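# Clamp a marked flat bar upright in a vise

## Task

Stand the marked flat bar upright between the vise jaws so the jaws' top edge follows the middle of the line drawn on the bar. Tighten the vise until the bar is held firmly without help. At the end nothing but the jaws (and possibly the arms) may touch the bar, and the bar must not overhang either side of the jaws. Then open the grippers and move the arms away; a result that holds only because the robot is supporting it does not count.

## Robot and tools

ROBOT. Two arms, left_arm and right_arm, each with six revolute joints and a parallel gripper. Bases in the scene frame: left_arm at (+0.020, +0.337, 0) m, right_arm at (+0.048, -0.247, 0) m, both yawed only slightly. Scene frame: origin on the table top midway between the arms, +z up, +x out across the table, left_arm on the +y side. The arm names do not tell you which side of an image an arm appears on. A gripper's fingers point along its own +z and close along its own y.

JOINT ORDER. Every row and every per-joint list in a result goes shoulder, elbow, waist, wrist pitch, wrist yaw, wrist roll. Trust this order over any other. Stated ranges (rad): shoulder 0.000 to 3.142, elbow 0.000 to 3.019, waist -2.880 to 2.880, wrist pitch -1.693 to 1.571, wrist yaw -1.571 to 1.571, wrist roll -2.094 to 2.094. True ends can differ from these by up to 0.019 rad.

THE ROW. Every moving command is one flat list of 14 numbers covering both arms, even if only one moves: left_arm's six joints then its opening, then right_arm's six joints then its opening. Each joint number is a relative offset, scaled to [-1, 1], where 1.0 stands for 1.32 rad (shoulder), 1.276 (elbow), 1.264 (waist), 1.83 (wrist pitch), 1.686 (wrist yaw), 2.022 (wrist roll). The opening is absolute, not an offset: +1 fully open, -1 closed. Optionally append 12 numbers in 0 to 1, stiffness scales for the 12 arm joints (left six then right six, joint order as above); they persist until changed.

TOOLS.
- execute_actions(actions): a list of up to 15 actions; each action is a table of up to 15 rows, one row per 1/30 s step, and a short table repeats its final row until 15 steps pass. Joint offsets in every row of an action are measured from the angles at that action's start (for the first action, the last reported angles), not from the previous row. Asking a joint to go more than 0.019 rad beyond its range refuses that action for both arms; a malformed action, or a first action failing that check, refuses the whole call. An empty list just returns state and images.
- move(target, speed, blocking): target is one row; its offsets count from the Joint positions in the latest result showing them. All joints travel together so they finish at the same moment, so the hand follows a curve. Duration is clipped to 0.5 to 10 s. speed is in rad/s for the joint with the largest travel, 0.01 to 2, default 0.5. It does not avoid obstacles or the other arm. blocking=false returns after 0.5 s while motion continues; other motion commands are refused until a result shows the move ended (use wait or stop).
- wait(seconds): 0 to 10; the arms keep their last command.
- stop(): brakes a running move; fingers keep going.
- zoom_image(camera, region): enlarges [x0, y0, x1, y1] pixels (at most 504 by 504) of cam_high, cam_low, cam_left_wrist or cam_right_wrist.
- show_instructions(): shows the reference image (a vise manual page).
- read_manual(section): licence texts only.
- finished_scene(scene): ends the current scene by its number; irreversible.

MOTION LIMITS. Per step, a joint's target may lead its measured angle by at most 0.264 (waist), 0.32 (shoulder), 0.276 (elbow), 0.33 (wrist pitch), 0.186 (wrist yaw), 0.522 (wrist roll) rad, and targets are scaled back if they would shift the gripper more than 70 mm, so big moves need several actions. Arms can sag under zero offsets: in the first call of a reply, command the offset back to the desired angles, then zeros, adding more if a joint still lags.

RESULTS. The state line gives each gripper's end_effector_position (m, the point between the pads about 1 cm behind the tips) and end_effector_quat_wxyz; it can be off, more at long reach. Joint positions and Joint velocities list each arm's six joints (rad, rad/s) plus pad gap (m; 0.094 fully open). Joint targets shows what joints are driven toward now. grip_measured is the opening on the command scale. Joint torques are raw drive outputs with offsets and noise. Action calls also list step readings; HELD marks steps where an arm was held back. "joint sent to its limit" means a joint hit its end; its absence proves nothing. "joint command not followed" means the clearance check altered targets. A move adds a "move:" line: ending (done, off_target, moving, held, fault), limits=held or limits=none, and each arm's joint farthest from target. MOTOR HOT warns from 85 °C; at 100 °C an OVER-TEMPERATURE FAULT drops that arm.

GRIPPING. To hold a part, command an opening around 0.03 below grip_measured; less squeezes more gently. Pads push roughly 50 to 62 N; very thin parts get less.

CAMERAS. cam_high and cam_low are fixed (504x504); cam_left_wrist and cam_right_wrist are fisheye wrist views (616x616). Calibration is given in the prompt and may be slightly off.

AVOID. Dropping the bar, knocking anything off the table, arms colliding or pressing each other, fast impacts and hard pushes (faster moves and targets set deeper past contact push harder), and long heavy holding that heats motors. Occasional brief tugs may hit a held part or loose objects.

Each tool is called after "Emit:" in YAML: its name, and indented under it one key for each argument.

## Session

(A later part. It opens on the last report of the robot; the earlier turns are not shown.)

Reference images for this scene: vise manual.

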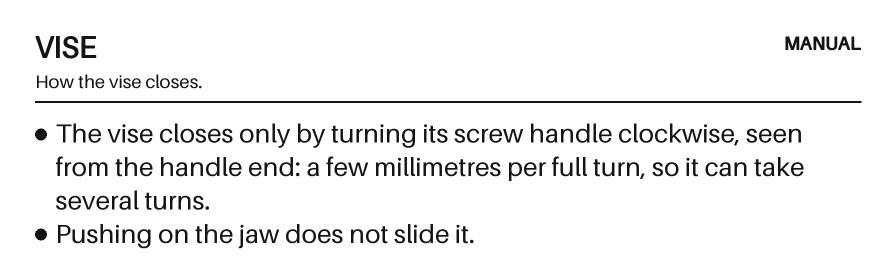

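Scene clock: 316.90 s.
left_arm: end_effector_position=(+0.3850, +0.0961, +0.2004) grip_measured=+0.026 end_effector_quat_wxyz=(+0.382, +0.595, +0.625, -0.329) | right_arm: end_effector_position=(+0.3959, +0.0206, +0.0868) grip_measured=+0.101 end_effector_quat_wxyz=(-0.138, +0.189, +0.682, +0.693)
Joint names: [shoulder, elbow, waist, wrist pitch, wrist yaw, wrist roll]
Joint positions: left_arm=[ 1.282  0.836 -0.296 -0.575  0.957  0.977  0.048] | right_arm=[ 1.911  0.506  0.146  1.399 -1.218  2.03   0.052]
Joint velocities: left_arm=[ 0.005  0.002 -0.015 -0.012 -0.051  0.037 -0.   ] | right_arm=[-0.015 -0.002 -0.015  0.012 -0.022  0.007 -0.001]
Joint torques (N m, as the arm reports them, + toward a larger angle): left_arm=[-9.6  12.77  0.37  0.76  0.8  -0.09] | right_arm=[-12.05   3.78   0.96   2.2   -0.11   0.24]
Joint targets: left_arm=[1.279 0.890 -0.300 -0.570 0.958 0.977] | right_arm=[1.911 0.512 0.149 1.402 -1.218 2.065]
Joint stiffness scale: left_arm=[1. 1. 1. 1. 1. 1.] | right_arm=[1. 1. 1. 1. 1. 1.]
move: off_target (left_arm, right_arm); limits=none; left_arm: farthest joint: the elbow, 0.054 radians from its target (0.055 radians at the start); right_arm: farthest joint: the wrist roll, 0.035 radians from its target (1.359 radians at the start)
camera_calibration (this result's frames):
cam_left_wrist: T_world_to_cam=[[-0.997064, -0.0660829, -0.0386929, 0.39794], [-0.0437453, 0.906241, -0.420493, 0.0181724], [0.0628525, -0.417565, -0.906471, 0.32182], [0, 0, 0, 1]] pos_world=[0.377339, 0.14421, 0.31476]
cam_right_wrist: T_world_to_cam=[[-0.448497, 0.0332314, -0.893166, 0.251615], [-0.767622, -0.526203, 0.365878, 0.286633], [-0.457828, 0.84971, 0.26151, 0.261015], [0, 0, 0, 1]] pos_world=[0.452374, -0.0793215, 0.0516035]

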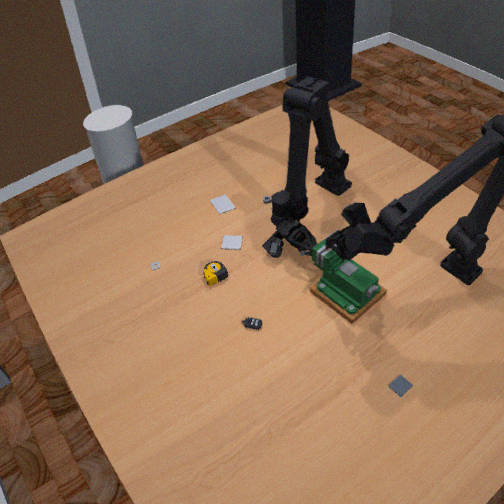

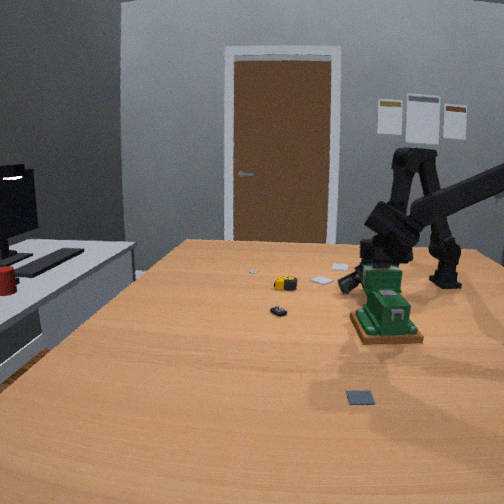

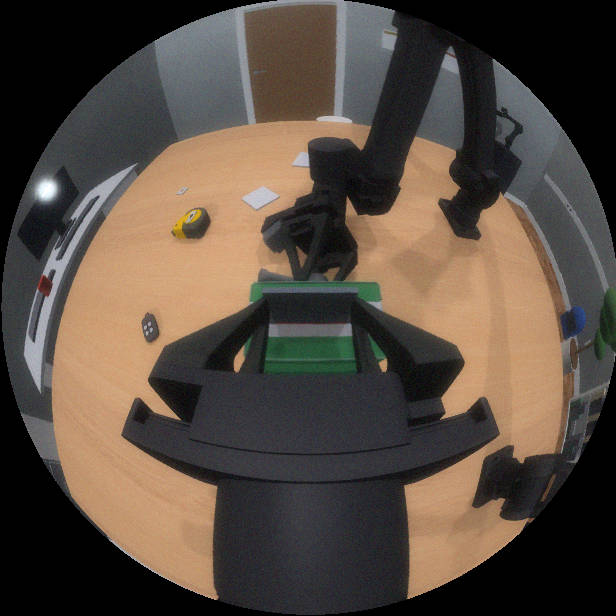

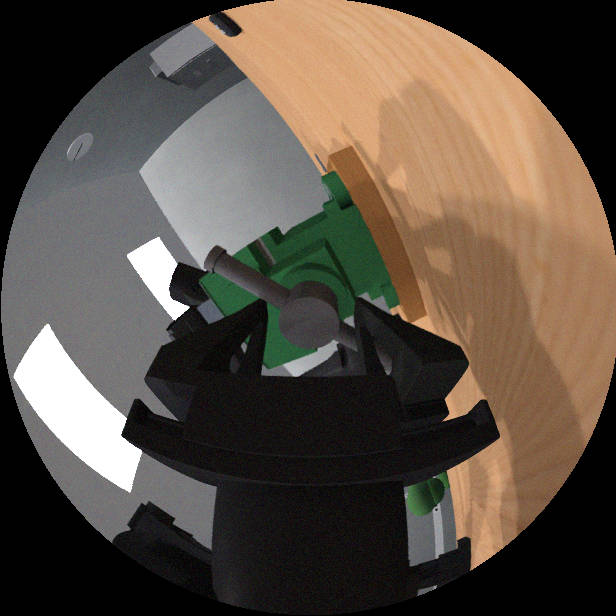

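Emit:
move:
  target: [-0.002,0.041,-0.003,0.003,0.001,0,-0.01, 0.0,-0.0415,-0.064,0.037,0.0,-0.99,0.7]
  speed: 2.0

Emit:
move:
  target: [-0.002,0.043,-0.003,0.003,0.001,0,-0.01, 0.0,0.005,0.0,0.002,0.0,-0.655,0.7]
  speed: 2.0

Emit:
move:
  target: [-0.002,0.043,-0.003,0.003,0.001,0,-0.01, 0.0,0.0525,0.068,-0.031,0.0,0.0,0.7]
  speed: 0.13

Emit:
zoom_image:
  camera: "cam_right_wrist"
  region: [290, 140, 430, 230]

Scene clock: 323.60 s.
left_arm: end_effector_position=(+0.3840, +0.0964, +0.1989) grip_measured=+0.026 end_effector_quat_wxyz=(+0.381, +0.595, +0.626, -0.330) | right_arm: end_effector_position=(+0.3974, -0.0080, +0.0853) grip_measured=+0.699 end_effector_quat_wxyz=(+0.524, -0.451, +0.545, +0.475)
Joint names: [shoulder, elbow, waist, wrist pitch, wrist yaw, wrist roll]
Joint positions: left_arm=[ 1.282  0.832 -0.296 -0.575  0.956  0.977  0.048] | right_arm=[ 1.911  0.461  0.075  1.45  -1.218  0.045  0.08 ]
Joint velocities: left_arm=[-0.015  0.007 -0.015  0.002  0.007  0.037 -0.   ] | right_arm=[-0.005  0.017 -0.015 -0.002 -0.066  0.051  0.001]
Joint torques (N m, as the arm reports them, + toward a larger angle): left_arm=[-8.34 12.58 -0.27  0.71  0.72 -0.03] | right_arm=[-11.45   1.9   -0.44   2.7   -0.12  -0.25]
Joint targets: left_arm=[1.279 0.888 -0.300 -0.570 0.958 0.977] | right_arm=[1.911 0.453 0.065 1.467 -1.218 0.029]
Joint stiffness scale: left_arm=[1. 1. 1. 1. 1. 1.] | right_arm=[1. 1. 1. 1. 1. 1.]
move: off_target (left_arm); limits=none; left_arm: farthest joint: the elbow, 0.056 radians from its target (0.053 radians at the start); right_arm: farthest joint: the wrist pitch, 0.017 radians from its target (0.068 radians at the start)
camera_calibration (this result's frames):
cam_left_wrist: T_world_to_cam=[[-0.997171, -0.0662371, -0.0355391, 0.396328], [-0.0452863, 0.906727, -0.41928, 0.0175141], [0.0599962, -0.416485, -0.907161, 0.321746], [0, 0, 0, 1]] pos_world=[0.376696, 0.144373, 0.313304]
cam_right_wrist: T_world_to_cam=[[0.989006, -0.140671, -0.0455985, -0.393084], [-0.118645, -0.570787, -0.812481, 0.115541], [0.0882653, 0.808959, -0.581202, 0.140953], [0, 0, 0, 1]] pos_world=[0.39003, -0.103371, 0.157873]

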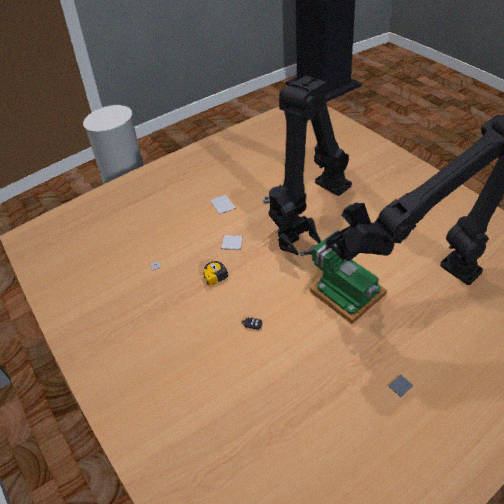

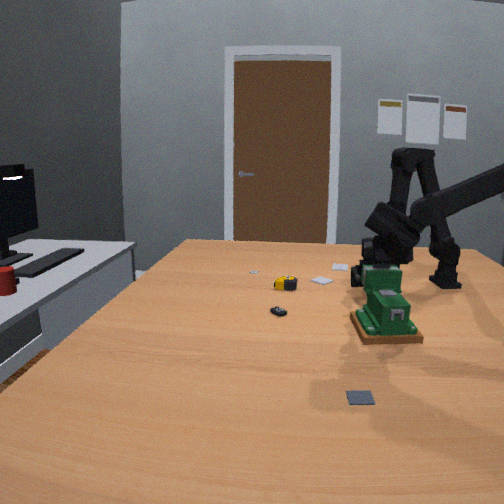

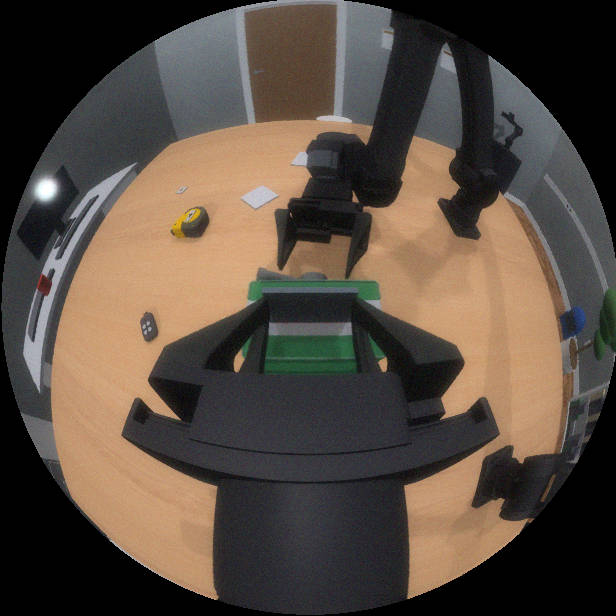

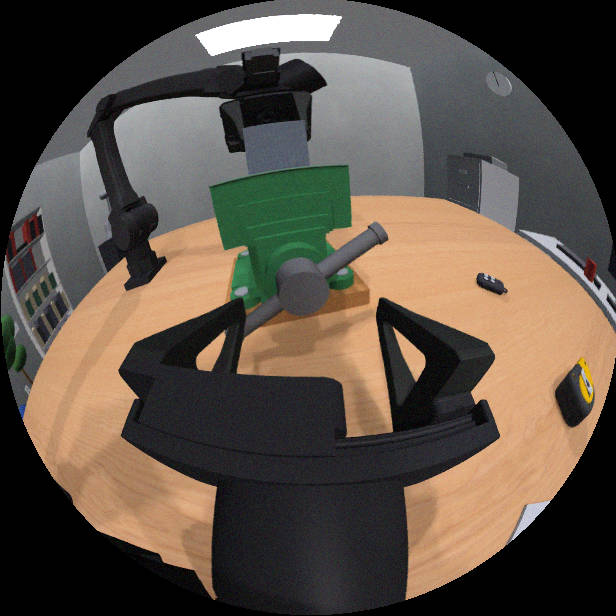

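Scene clock: 325.43 s.
left_arm: end_effector_position=(+0.3843, +0.0963, +0.1994) grip_measured=+0.026 end_effector_quat_wxyz=(+0.381, +0.595, +0.626, -0.329) | right_arm: end_effector_position=(+0.3974, -0.0080, +0.0853) grip_measured=+0.699 end_effector_quat_wxyz=(+0.705, -0.689, +0.158, +0.058)
Joint names: [shoulder, elbow, waist, wrist pitch, wrist yaw, wrist roll]
Joint positions: left_arm=[ 1.282  0.834 -0.296 -0.575  0.956  0.977  0.048] | right_arm=[ 1.911  0.461  0.075  1.45  -1.218 -1.263  0.08 ]
Joint velocities: left_arm=[-0.005  0.027 -0.005 -0.012 -0.037 -0.11   0.   ] | right_arm=[-0.015  0.007  0.005 -0.002 -0.051 -0.037 -0.001]
Joint torques (N m, as the arm reports them, + toward a larger angle): left_arm=[-9.36 12.43  0.28  0.98  0.79 -0.05] | right_arm=[-11.33   3.17   0.64   2.01  -0.11  -0.12]
Joint targets: left_arm=[1.279 0.887 -0.300 -0.570 0.958 0.977] | right_arm=[1.911 0.467 0.075 1.454 -1.218 -1.280]
Joint stiffness scale: left_arm=[1. 1. 1. 1. 1. 1.] | right_arm=[1. 1. 1. 1. 1. 1.]
move: off_target (left_arm); limits=none; left_arm: farthest joint: the elbow, 0.053 radians from its target (0.055 radians at the start); right_arm: farthest joint: the wrist roll, 0.016 radians from its target (1.324 radians at the start)
camera_calibration (this result's frames):
cam_left_wrist: T_world_to_cam=[[-0.997131, -0.0662475, -0.0366246, 0.396888], [-0.0448217, 0.906606, -0.419591, 0.017715], [0.0610009, -0.416745, -0.906974, 0.32174], [0, 0, 0, 1]] pos_world=[0.376917, 0.144316, 0.313778]
cam_right_wrist: T_world_to_cam=[[0.300706, -0.0409322, 0.952838, -0.203959], [0.684005, -0.68697, -0.245376, -0.252739], [0.664615, 0.725532, -0.178578, -0.123102], [0, 0, 0, 1]] pos_world=[0.316022, -0.0926583, 0.11034]

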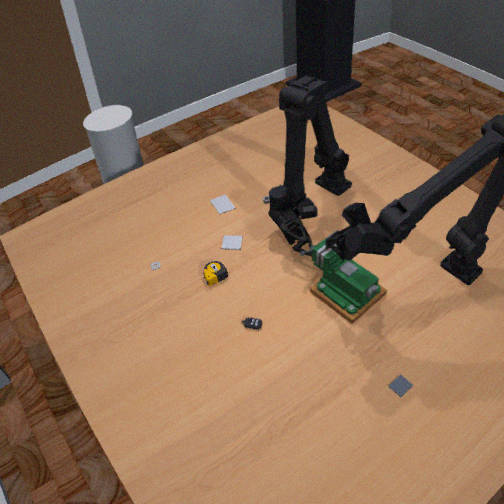

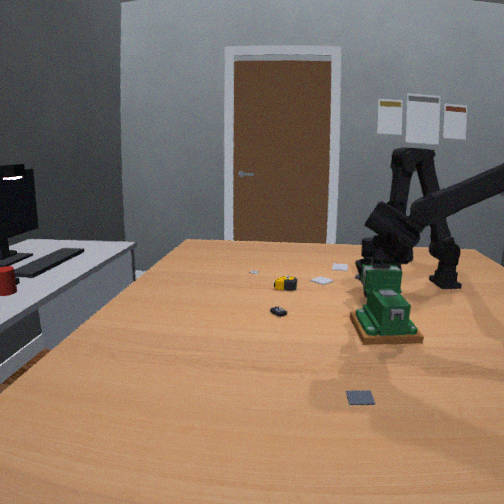

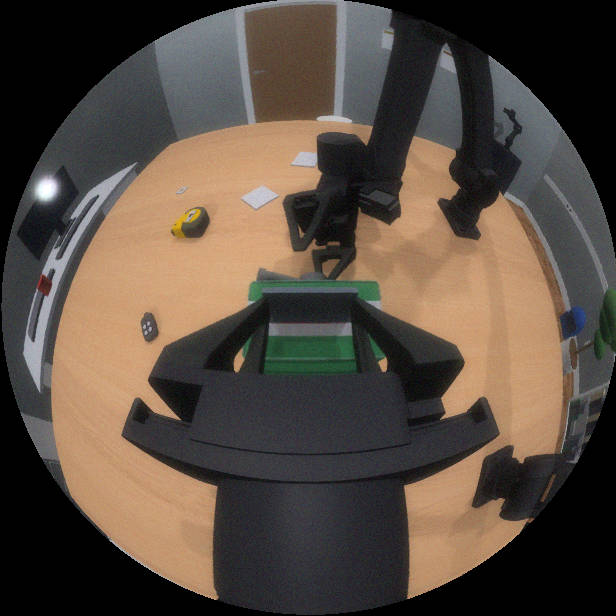

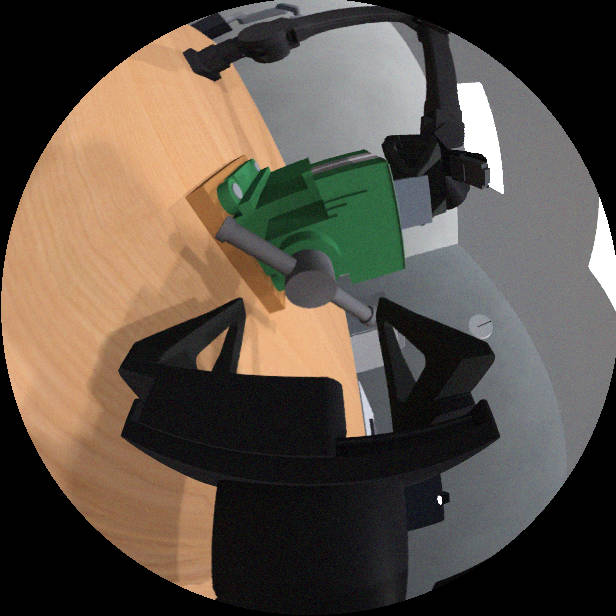

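Scene clock: 326.43 s.
left_arm: end_effector_position=(+0.3843, +0.0963, +0.1994) grip_measured=+0.026 end_effector_quat_wxyz=(+0.381, +0.595, +0.626, -0.329) | right_arm: end_effector_position=(+0.3951, +0.0236, +0.0879) grip_measured=+0.699 end_effector_quat_wxyz=(+0.702, -0.695, +0.131, +0.085)
Joint names: [shoulder, elbow, waist, wrist pitch, wrist yaw, wrist roll]
Joint positions: left_arm=[ 1.282  0.834 -0.296 -0.575  0.956  0.977  0.048] | right_arm=[ 1.911  0.509  0.153  1.403 -1.218 -1.263  0.08 ]
Joint velocities: left_arm=[-0.015  0.002 -0.005  0.022 -0.081 -0.066 -0.001] | right_arm=[-0.005 -0.017  0.005  0.002 -0.022  0.051 -0.   ]
Joint torques (N m, as the arm reports them, + toward a larger angle): left_arm=[-9.01 12.73 -0.39  0.75  0.81 -0.1 ] | right_arm=[-11.93   4.92   1.47   1.42  -0.11   0.07]
Joint targets: left_arm=[1.279 0.888 -0.300 -0.570 0.958 0.977] | right_arm=[1.911 0.528 0.161 1.393 -1.218 -1.263]
Joint stiffness scale: left_arm=[1. 1. 1. 1. 1. 1.] | right_arm=[1. 1. 1. 1. 1. 1.]
move: off_target (left_arm); limits=none; left_arm: farthest joint: the elbow, 0.055 radians from its target (0.055 radians at the start); right_arm: farthest joint: the elbow, 0.019 radians from its target (0.067 radians at the start)
camera_calibration (this result's frames):
cam_left_wrist: T_world_to_cam=[[-0.997131, -0.0662475, -0.0366246, 0.396888], [-0.0448217, 0.906606, -0.419591, 0.017715], [0.0610009, -0.416745, -0.906974, 0.32174], [0, 0, 0, 1]] pos_world=[0.376917, 0.144316, 0.313778]
cam_right_wrist: T_world_to_cam=[[0.302978, -0.0174307, 0.952838, -0.205912], [0.735342, -0.631715, -0.245376, -0.250392], [0.606199, 0.775005, -0.178578, -0.122088], [0, 0, 0, 1]] pos_world=[0.32052, -0.0671468, 0.112958]

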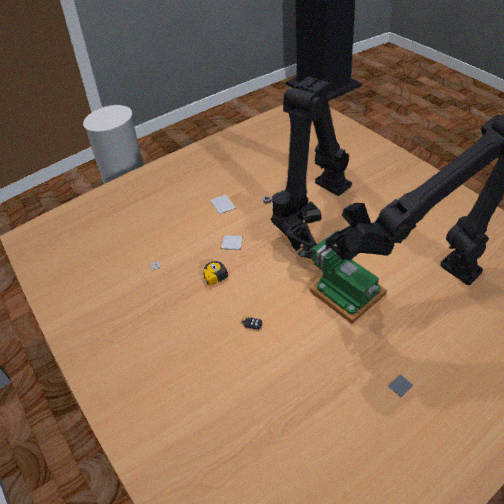

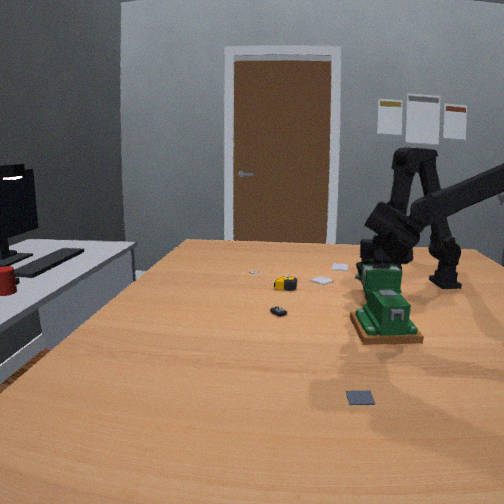

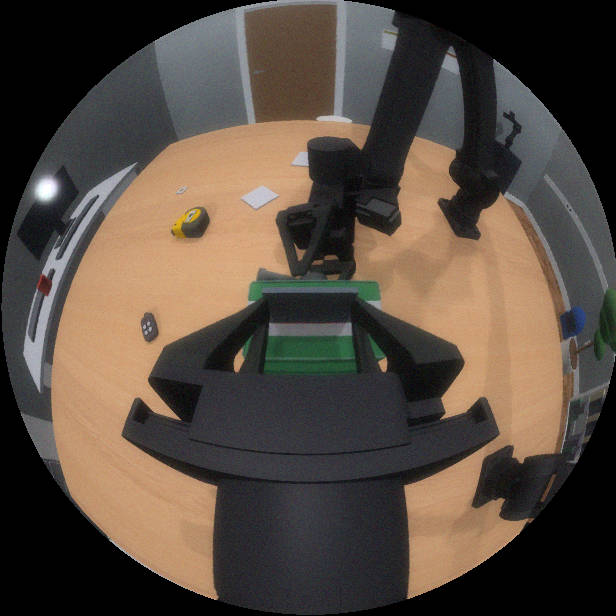

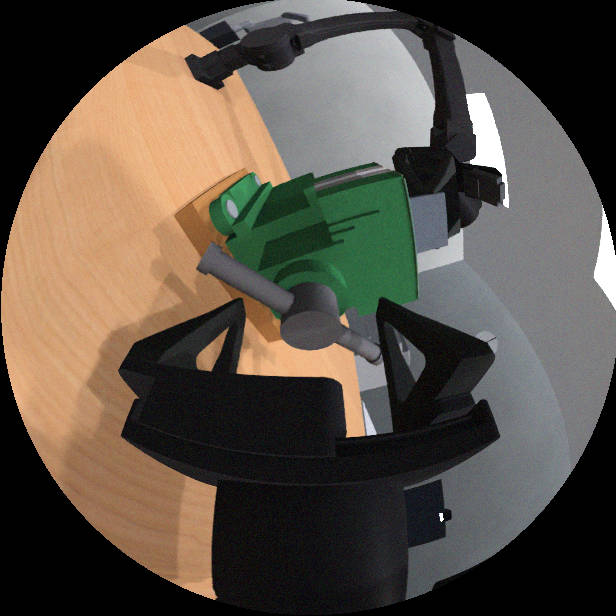

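Region (290, 140, 430, 230) of cam_right_wrist's 616x616 image, scaled by 3.600, with more detail than that image has; it fills the top 324 rows of this view, and the rest is white.

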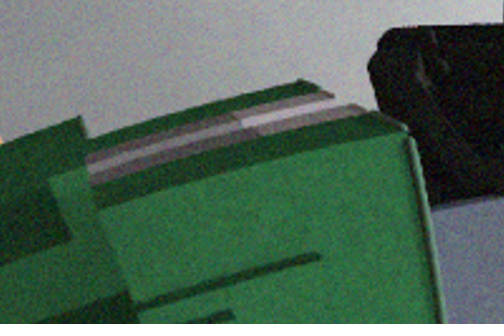

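Emit:
move:
  target: [-0.002,0.043,-0.003,0.003,0.001,0,-0.01, 0.0,0.005,0.003,0.002,0.0,0.99,0.1]
  speed: 1.6

Emit:
move:
  target: [-0.002,0.043,-0.003,0.003,0.001,0,-0.01, 0.0,0.005,0.002,0.002,0.002,0.672,0.1]
  speed: 1.0

Scene clock: 330.00 s.
left_arm: end_effector_position=(+0.3847, +0.0962, +0.1999) grip_measured=+0.026 end_effector_quat_wxyz=(+0.381, +0.595, +0.626, -0.329) | right_arm: end_effector_position=(+0.3950, +0.0230, +0.0870) grip_measured=+0.101 end_effector_quat_wxyz=(+0.315, -0.274, +0.653, +0.632)
Joint names: [shoulder, elbow, waist, wrist pitch, wrist yaw, wrist roll]
Joint positions: left_arm=[ 1.282  0.835 -0.296 -0.575  0.956  0.977  0.048] | right_arm=[ 1.912  0.509  0.151  1.396 -1.221  0.705  0.052]
Joint velocities: left_arm=[ 0.005  0.002 -0.005  0.002  0.022  0.095  0.   ] | right_arm=[ 0.005 -0.002 -0.015 -0.007  0.007 -0.022 -0.   ]
Joint torques (N m, as the arm reports them, + toward a larger angle): left_arm=[-8.51 12.75 -0.91  0.75  0.75 -0.07] | right_arm=[-12.11   3.79   1.17   2.47   0.01   0.24]
Joint targets: left_arm=[1.279 0.888 -0.300 -0.570 0.958 0.977] | right_arm=[1.911 0.515 0.157 1.406 -1.218 0.739]
Joint stiffness scale: left_arm=[1. 1. 1. 1. 1. 1.] | right_arm=[1. 1. 1. 1. 1. 1.]
move: off_target (left_arm, right_arm); limits=none; left_arm: farthest joint: the elbow, 0.054 radians from its target (0.055 radians at the start); right_arm: farthest joint: the wrist roll, 0.034 radians from its target (2.002 radians at the start)
camera_calibration (this result's frames):
cam_left_wrist: T_world_to_cam=[[-0.99709, -0.0662582, -0.03771, 0.397448], [-0.0443567, 0.906485, -0.419901, 0.0179155], [0.0620054, -0.417006, -0.906786, 0.321733], [0, 0, 0, 1]] pos_world=[0.377137, 0.144259, 0.314253]
cam_right_wrist: T_world_to_cam=[[0.756001, -0.04806, -0.652804, -0.243587], [-0.566489, -0.547706, -0.615718, 0.293538], [-0.327953, 0.83529, -0.441291, 0.268734], [0, 0, 0, 1]] pos_world=[0.438571, -0.0754052, 0.140312]

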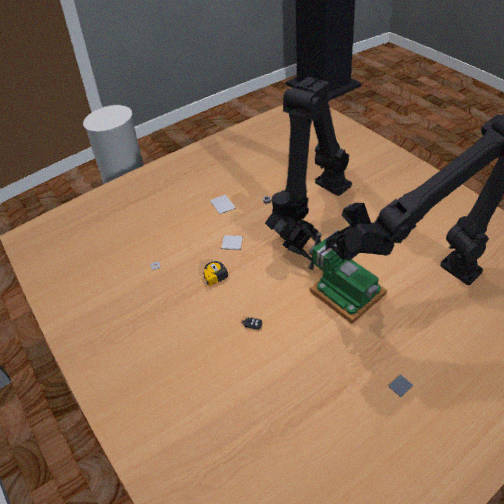

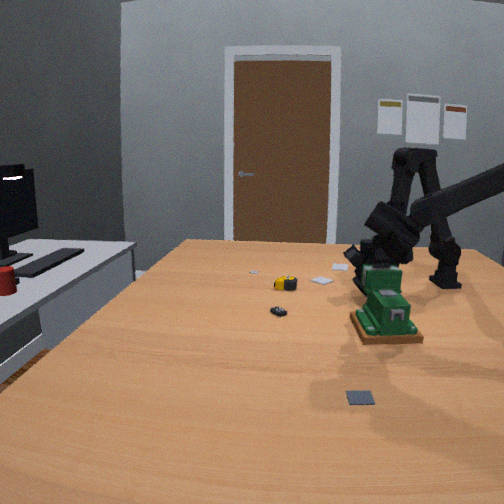

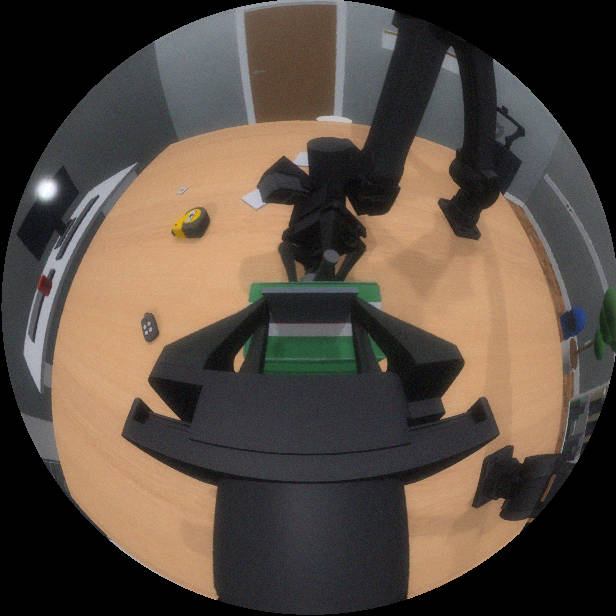

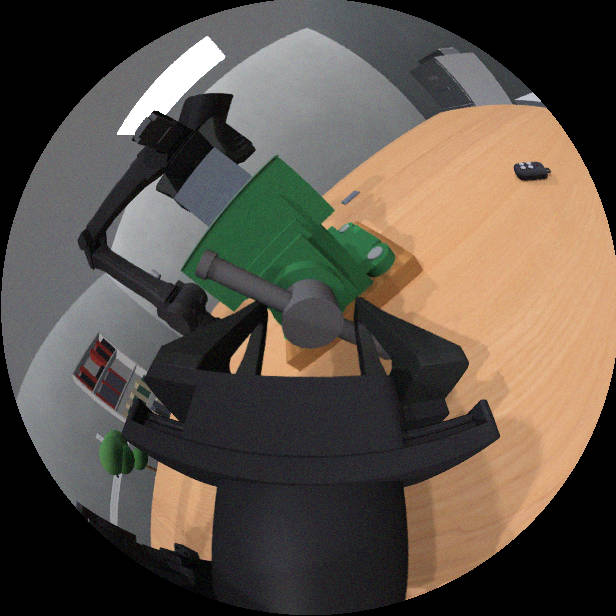

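Scene clock: 332.30 s.
left_arm: end_effector_position=(+0.3850, +0.0961, +0.2004) grip_measured=+0.026 end_effector_quat_wxyz=(+0.382, +0.595, +0.626, -0.329) | right_arm: end_effector_position=(+0.3959, +0.0225, +0.0870) grip_measured=+0.101 end_effector_quat_wxyz=(-0.138, +0.187, +0.683, +0.693)
Joint names: [shoulder, elbow, waist, wrist pitch, wrist yaw, wrist roll]
Joint positions: left_arm=[ 1.282  0.836 -0.296 -0.575  0.956  0.977  0.048] | right_arm=[ 1.912  0.509  0.15   1.396 -1.217  2.029  0.052]
Joint velocities: left_arm=[-0.024  0.017 -0.005 -0.002 -0.051  0.007 -0.   ] | right_arm=[-0.015  0.007 -0.024 -0.007  0.022 -0.022  0.001]
Joint torques (N m, as the arm reports them, + toward a larger angle): left_arm=[-9.49 12.62 -0.45  0.54  0.81 -0.05] | right_arm=[-12.11   3.8    0.96   2.2   -0.11   0.24]
Joint targets: left_arm=[1.279 0.890 -0.300 -0.570 0.958 0.977] | right_arm=[1.912 0.515 0.154 1.400 -1.217 2.063]
Joint stiffness scale: left_arm=[1. 1. 1. 1. 1. 1.] | right_arm=[1. 1. 1. 1. 1. 1.]
move: off_target (left_arm, right_arm); limits=none; left_arm: farthest joint: the elbow, 0.054 radians from its target (0.055 radians at the start); right_arm: farthest joint: the wrist roll, 0.035 radians from its target (1.359 radians at the start)
camera_calibration (this result's frames):
cam_left_wrist: T_world_to_cam=[[-0.997047, -0.0662692, -0.0387953, 0.398009], [-0.0438914, 0.906364, -0.420211, 0.0181159], [0.0630098, -0.417267, -0.906597, 0.321725], [0, 0, 0, 1]] pos_world=[0.377357, 0.144202, 0.314728]
cam_right_wrist: T_world_to_cam=[[-0.446932, 0.0315149, -0.894013, 0.251171], [-0.766298, -0.529128, 0.364433, 0.28724], [-0.461562, 0.847956, 0.260634, 0.260952], [0, 0, 0, 1]] pos_world=[0.452814, -0.0772046, 0.0518576]

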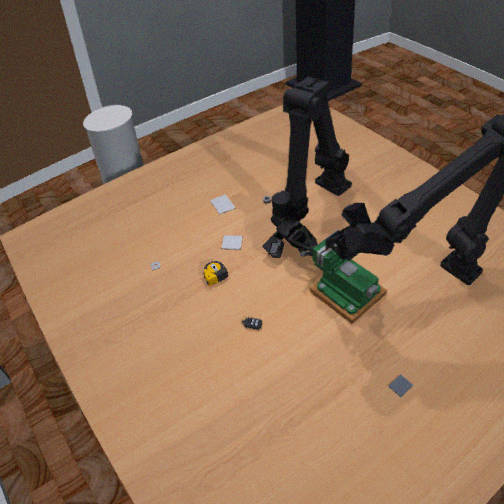

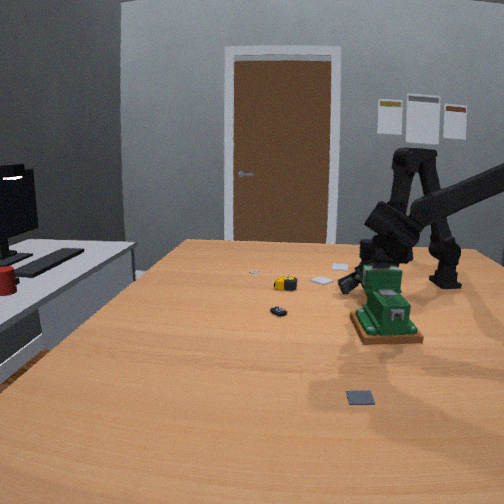

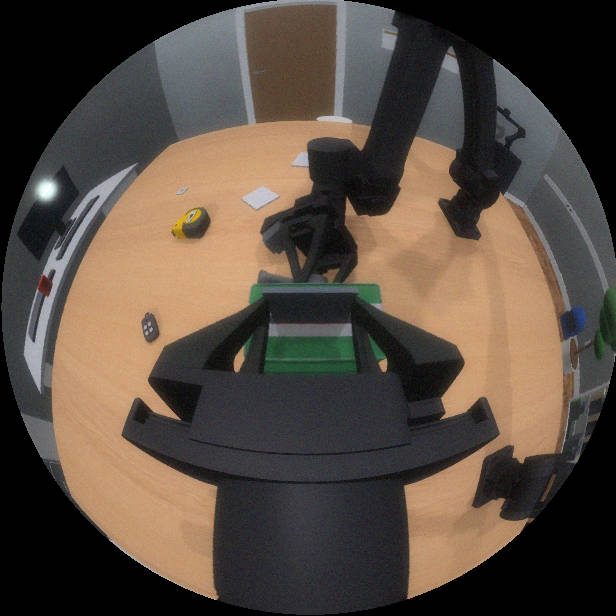

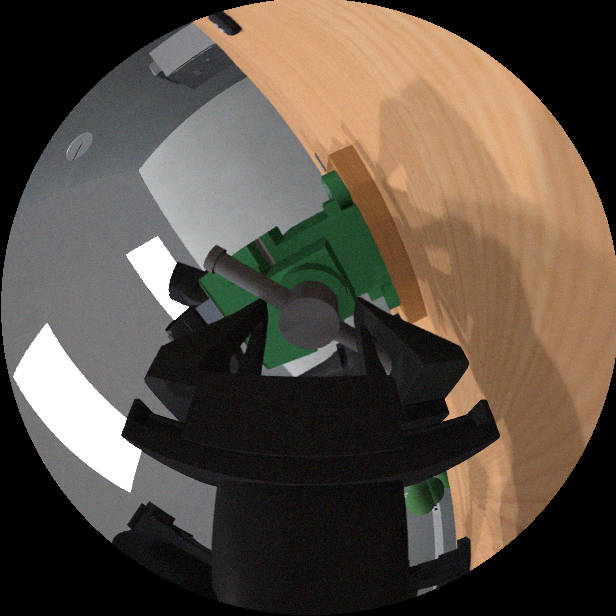

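Emit:
move:
  target: [-0.002,0.041,-0.003,0.003,0.001,0,-0.01, -0.0682,-0.0415,-0.064,-0.0142,0.0,-0.995,0.7]
  speed: 1.8

Emit:
zoom_image:
  camera: "cam_right_wrist"
  region: [200, 130, 360, 220]

Scene clock: 335.87 s.
left_arm: end_effector_position=(+0.3840, +0.0964, +0.1989) grip_measured=+0.026 end_effector_quat_wxyz=(+0.381, +0.595, +0.626, -0.330) | right_arm: end_effector_position=(+0.4001, -0.0056, +0.1015) grip_measured=+0.699 end_effector_quat_wxyz=(+0.526, -0.455, +0.542, +0.473)
Joint names: [shoulder, elbow, waist, wrist pitch, wrist yaw, wrist roll]
Joint positions: left_arm=[ 1.282  0.832 -0.296 -0.575  0.956  0.977  0.048] | right_arm=[ 1.844  0.464  0.08   1.379 -1.217  0.033  0.08 ]
Joint velocities: left_arm=[-0.005 -0.012 -0.005  0.022  0.007  0.066  0.001] | right_arm=[-0.005  0.002 -0.015  0.002  0.007 -0.081 -0.   ]
Joint torques (N m, as the arm reports them, + toward a larger angle): left_arm=[-9.45 12.81 -0.12  0.8   0.8  -0.04] | right_arm=[-13.11   2.58  -0.4    1.55  -0.12  -0.24]
Joint targets: left_arm=[1.279 0.888 -0.300 -0.570 0.958 0.977] | right_arm=[1.822 0.456 0.069 1.370 -1.217 0.017]
Joint stiffness scale: left_arm=[1. 1. 1. 1. 1. 1.] | right_arm=[1. 1. 1. 1. 1. 1.]
move: off_target (left_arm, right_arm); limits=none; left_arm: farthest joint: the elbow, 0.056 radians from its target (0.053 radians at the start); right_arm: farthest joint: the shoulder, 0.022 radians from its target (0.090 radians at the start)
camera_calibration (this result's frames):
cam_left_wrist: T_world_to_cam=[[-0.997171, -0.0662371, -0.0355391, 0.396328], [-0.0452863, 0.906727, -0.41928, 0.0175141], [0.0599962, -0.416485, -0.907161, 0.321746], [0, 0, 0, 1]] pos_world=[0.376696, 0.144373, 0.313304]
cam_right_wrist: T_world_to_cam=[[0.989987, -0.136964, -0.0341401, -0.396239], [-0.107253, -0.572642, -0.812759, 0.125815], [0.091769, 0.808283, -0.581599, 0.146815], [0, 0, 0, 1]] pos_world=[0.392292, -0.100891, 0.174117]

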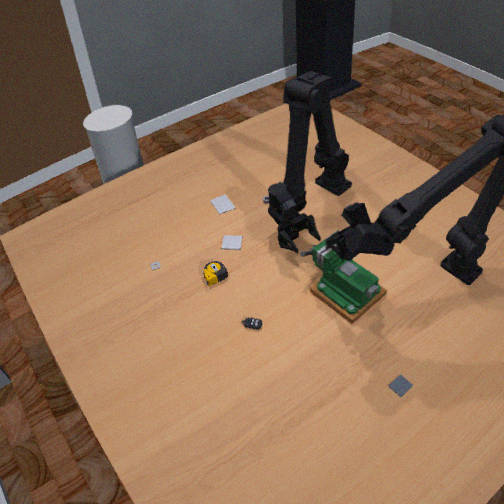

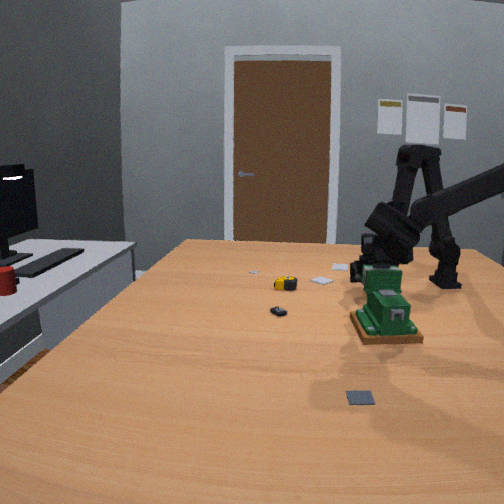

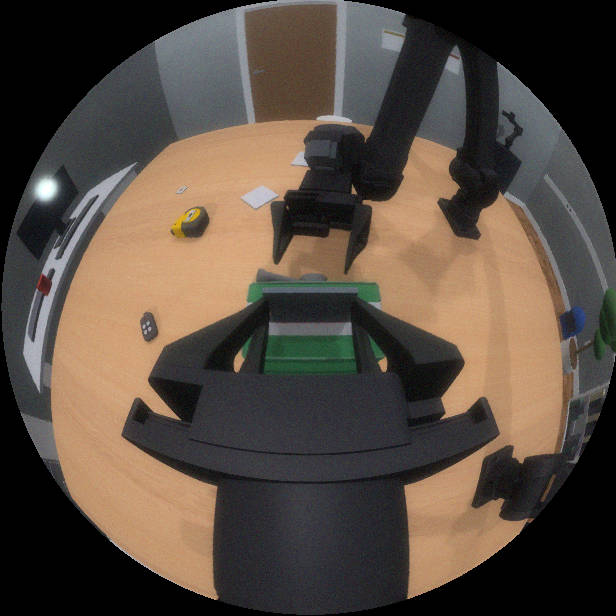

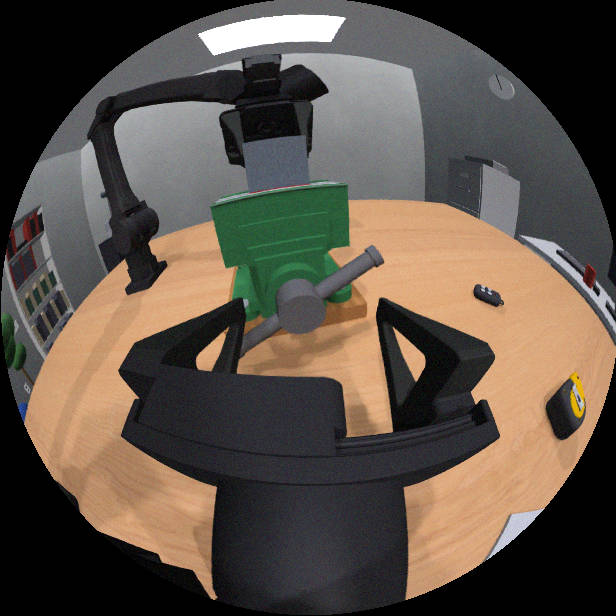

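Region (200, 130, 360, 220) of cam_right_wrist's 616x616 image, scaled by 3.150, with more detail than that image has; it fills the top 284 rows of this view, and the rest is white.

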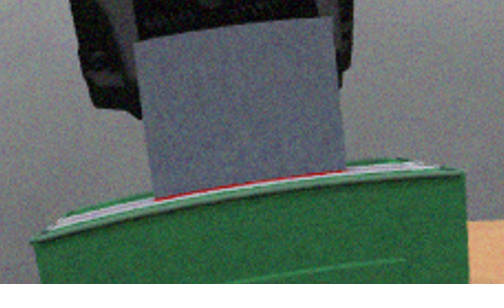

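Emit:
zoom_image:
  camera: "cam_right_wrist"
  region: [238, 182, 274, 202]

Emit:
zoom_image:
  camera: "cam_right_wrist"
  region: [286, 175, 322, 195]

Region (238, 182, 274, 202) of cam_right_wrist's 616x616 image, scaled by 14.000, with more detail than that image has.

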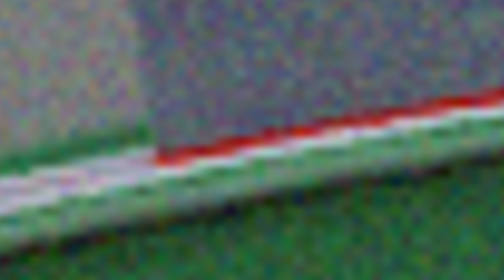

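Region (286, 175, 322, 195) of cam_right_wrist's 616x616 image, scaled by 14.000, with more detail than that image has.

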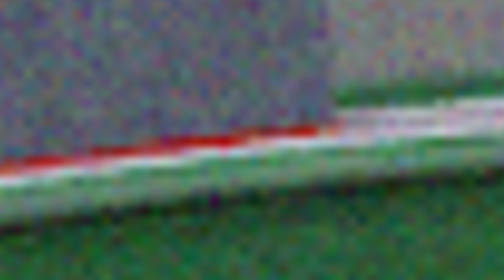

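Emit:
execute_actions:
  actions:
    - [[-0.002,0.0235,-0.003,0.018,0.001,0,-0.01, 0.0,0.004,0.0,0.002,0.0,0.0,0.7]]

Emit:
zoom_image:
  camera: "cam_right_wrist"
  region: [238, 182, 274, 202]

Emit:
zoom_image:
  camera: "cam_right_wrist"
  region: [286, 175, 322, 195]

Scene clock: 340.97 s.
left_arm: end_effector_position=(+0.3849, +0.0961, +0.1994) grip_measured=+0.026 end_effector_quat_wxyz=(+0.383, +0.596, +0.625, -0.328) | right_arm: end_effector_position=(+0.4001, -0.0056, +0.1015) grip_measured=+0.699 end_effector_quat_wxyz=(+0.526, -0.455, +0.541, +0.473)
Joint names: [shoulder, elbow, waist, wrist pitch, wrist yaw, wrist roll]
Joint positions: left_arm=[ 1.282  0.832 -0.296 -0.569  0.956  0.977  0.048] | right_arm=[ 1.844  0.464  0.08   1.379 -1.217  0.033  0.08 ]
Joint velocities: left_arm=[-0.005  0.017 -0.005 -0.002 -0.066  0.022 -0.   ] | right_arm=[-0.005  0.002 -0.005 -0.002  0.007  0.022 -0.001]
Joint torques (N m, as the arm reports them, + toward a larger angle): left_arm=[-10.11  11.27   0.49   1.61   0.8   -0.09] | right_arm=[-11.17   3.87   0.61   2.12  -0.11  -0.04]
Joint targets: left_arm=[1.279 0.862 -0.300 -0.542 0.958 0.977] | right_arm=[1.844 0.470 0.080 1.383 -1.217 0.033]
Joint stiffness scale: left_arm=[1. 1. 1. 1. 1. 1.] | right_arm=[1. 1. 1. 1. 1. 1.]
Step readings (joint positions):
0: left_arm=[1.282 0.832 -0.296 -0.575 0.956 0.977] | right_arm=[1.844 0.464 0.080 1.379 -1.217 0.033]
1: left_arm=[1.282 0.832 -0.296 -0.574 0.956 0.977] | right_arm=[1.844 0.464 0.080 1.379 -1.217 0.033]
2: left_arm=[1.282 0.832 -0.296 -0.573 0.956 0.977] | right_arm=[1.844 0.464 0.080 1.379 -1.217 0.033]
4: left_arm=[1.282 0.832 -0.296 -0.570 0.956 0.977] | right_arm=[1.844 0.464 0.080 1.379 -1.217 0.033]
8: left_arm=[1.282 0.832 -0.296 -0.569 0.956 0.977] | right_arm=[1.844 0.464 0.080 1.379 -1.217 0.033]
15: Joint positions above
camera_calibration (this result's frames):
cam_left_wrist: T_world_to_cam=[[-0.996944, -0.0662961, -0.0413276, 0.398275], [-0.0428045, 0.906082, -0.420931, 0.0174261], [0.0653523, -0.417876, -0.906151, 0.319969], [0, 0, 0, 1]] pos_world=[0.376893, 0.144322, 0.313735]
cam_right_wrist: T_world_to_cam=[[0.99, -0.136966, -0.0337588, -0.396282], [-0.106946, -0.572686, -0.812769, 0.125693], [0.0919886, 0.808252, -0.581607, 0.146728], [0, 0, 0, 1]] pos_world=[0.392265, -0.100888, 0.174119]

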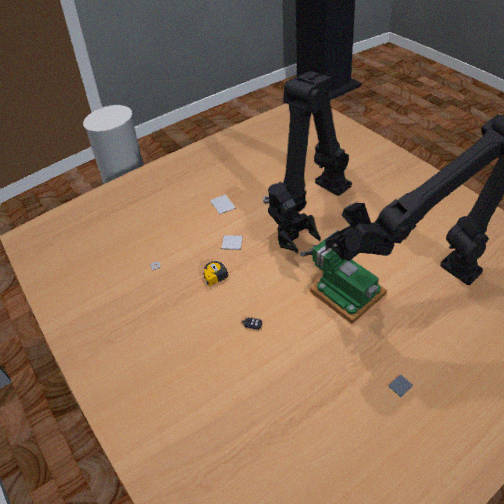

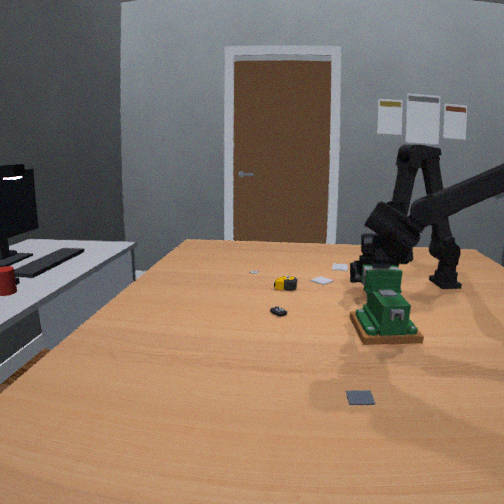

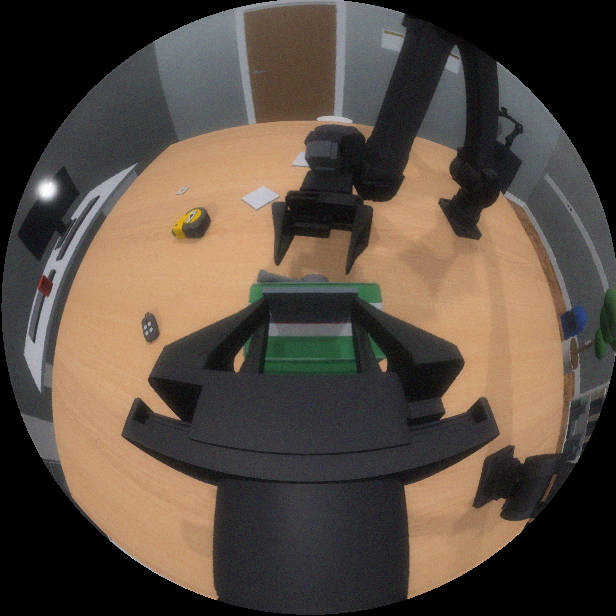

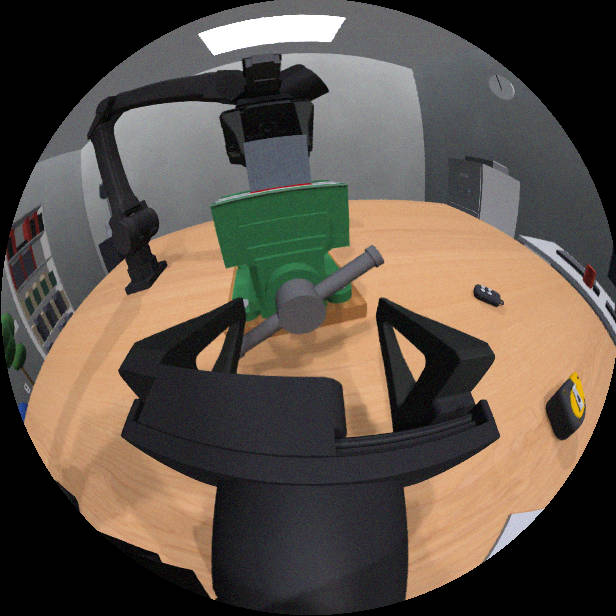

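Region (238, 182, 274, 202) of cam_right_wrist's 616x616 image, scaled by 14.000, with more detail than that image has.

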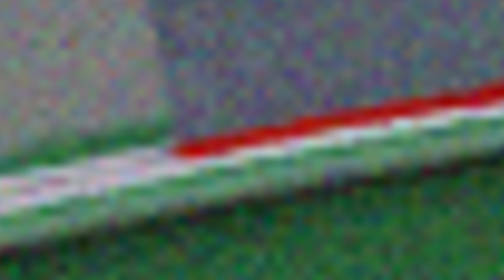

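Region (286, 175, 322, 195) of cam_right_wrist's 616x616 image, scaled by 14.000, with more detail than that image has.

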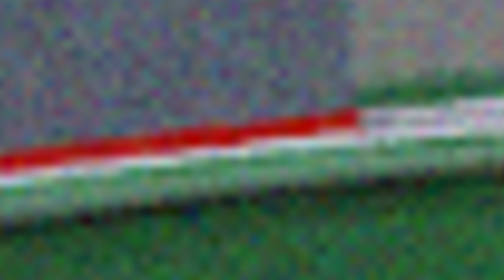

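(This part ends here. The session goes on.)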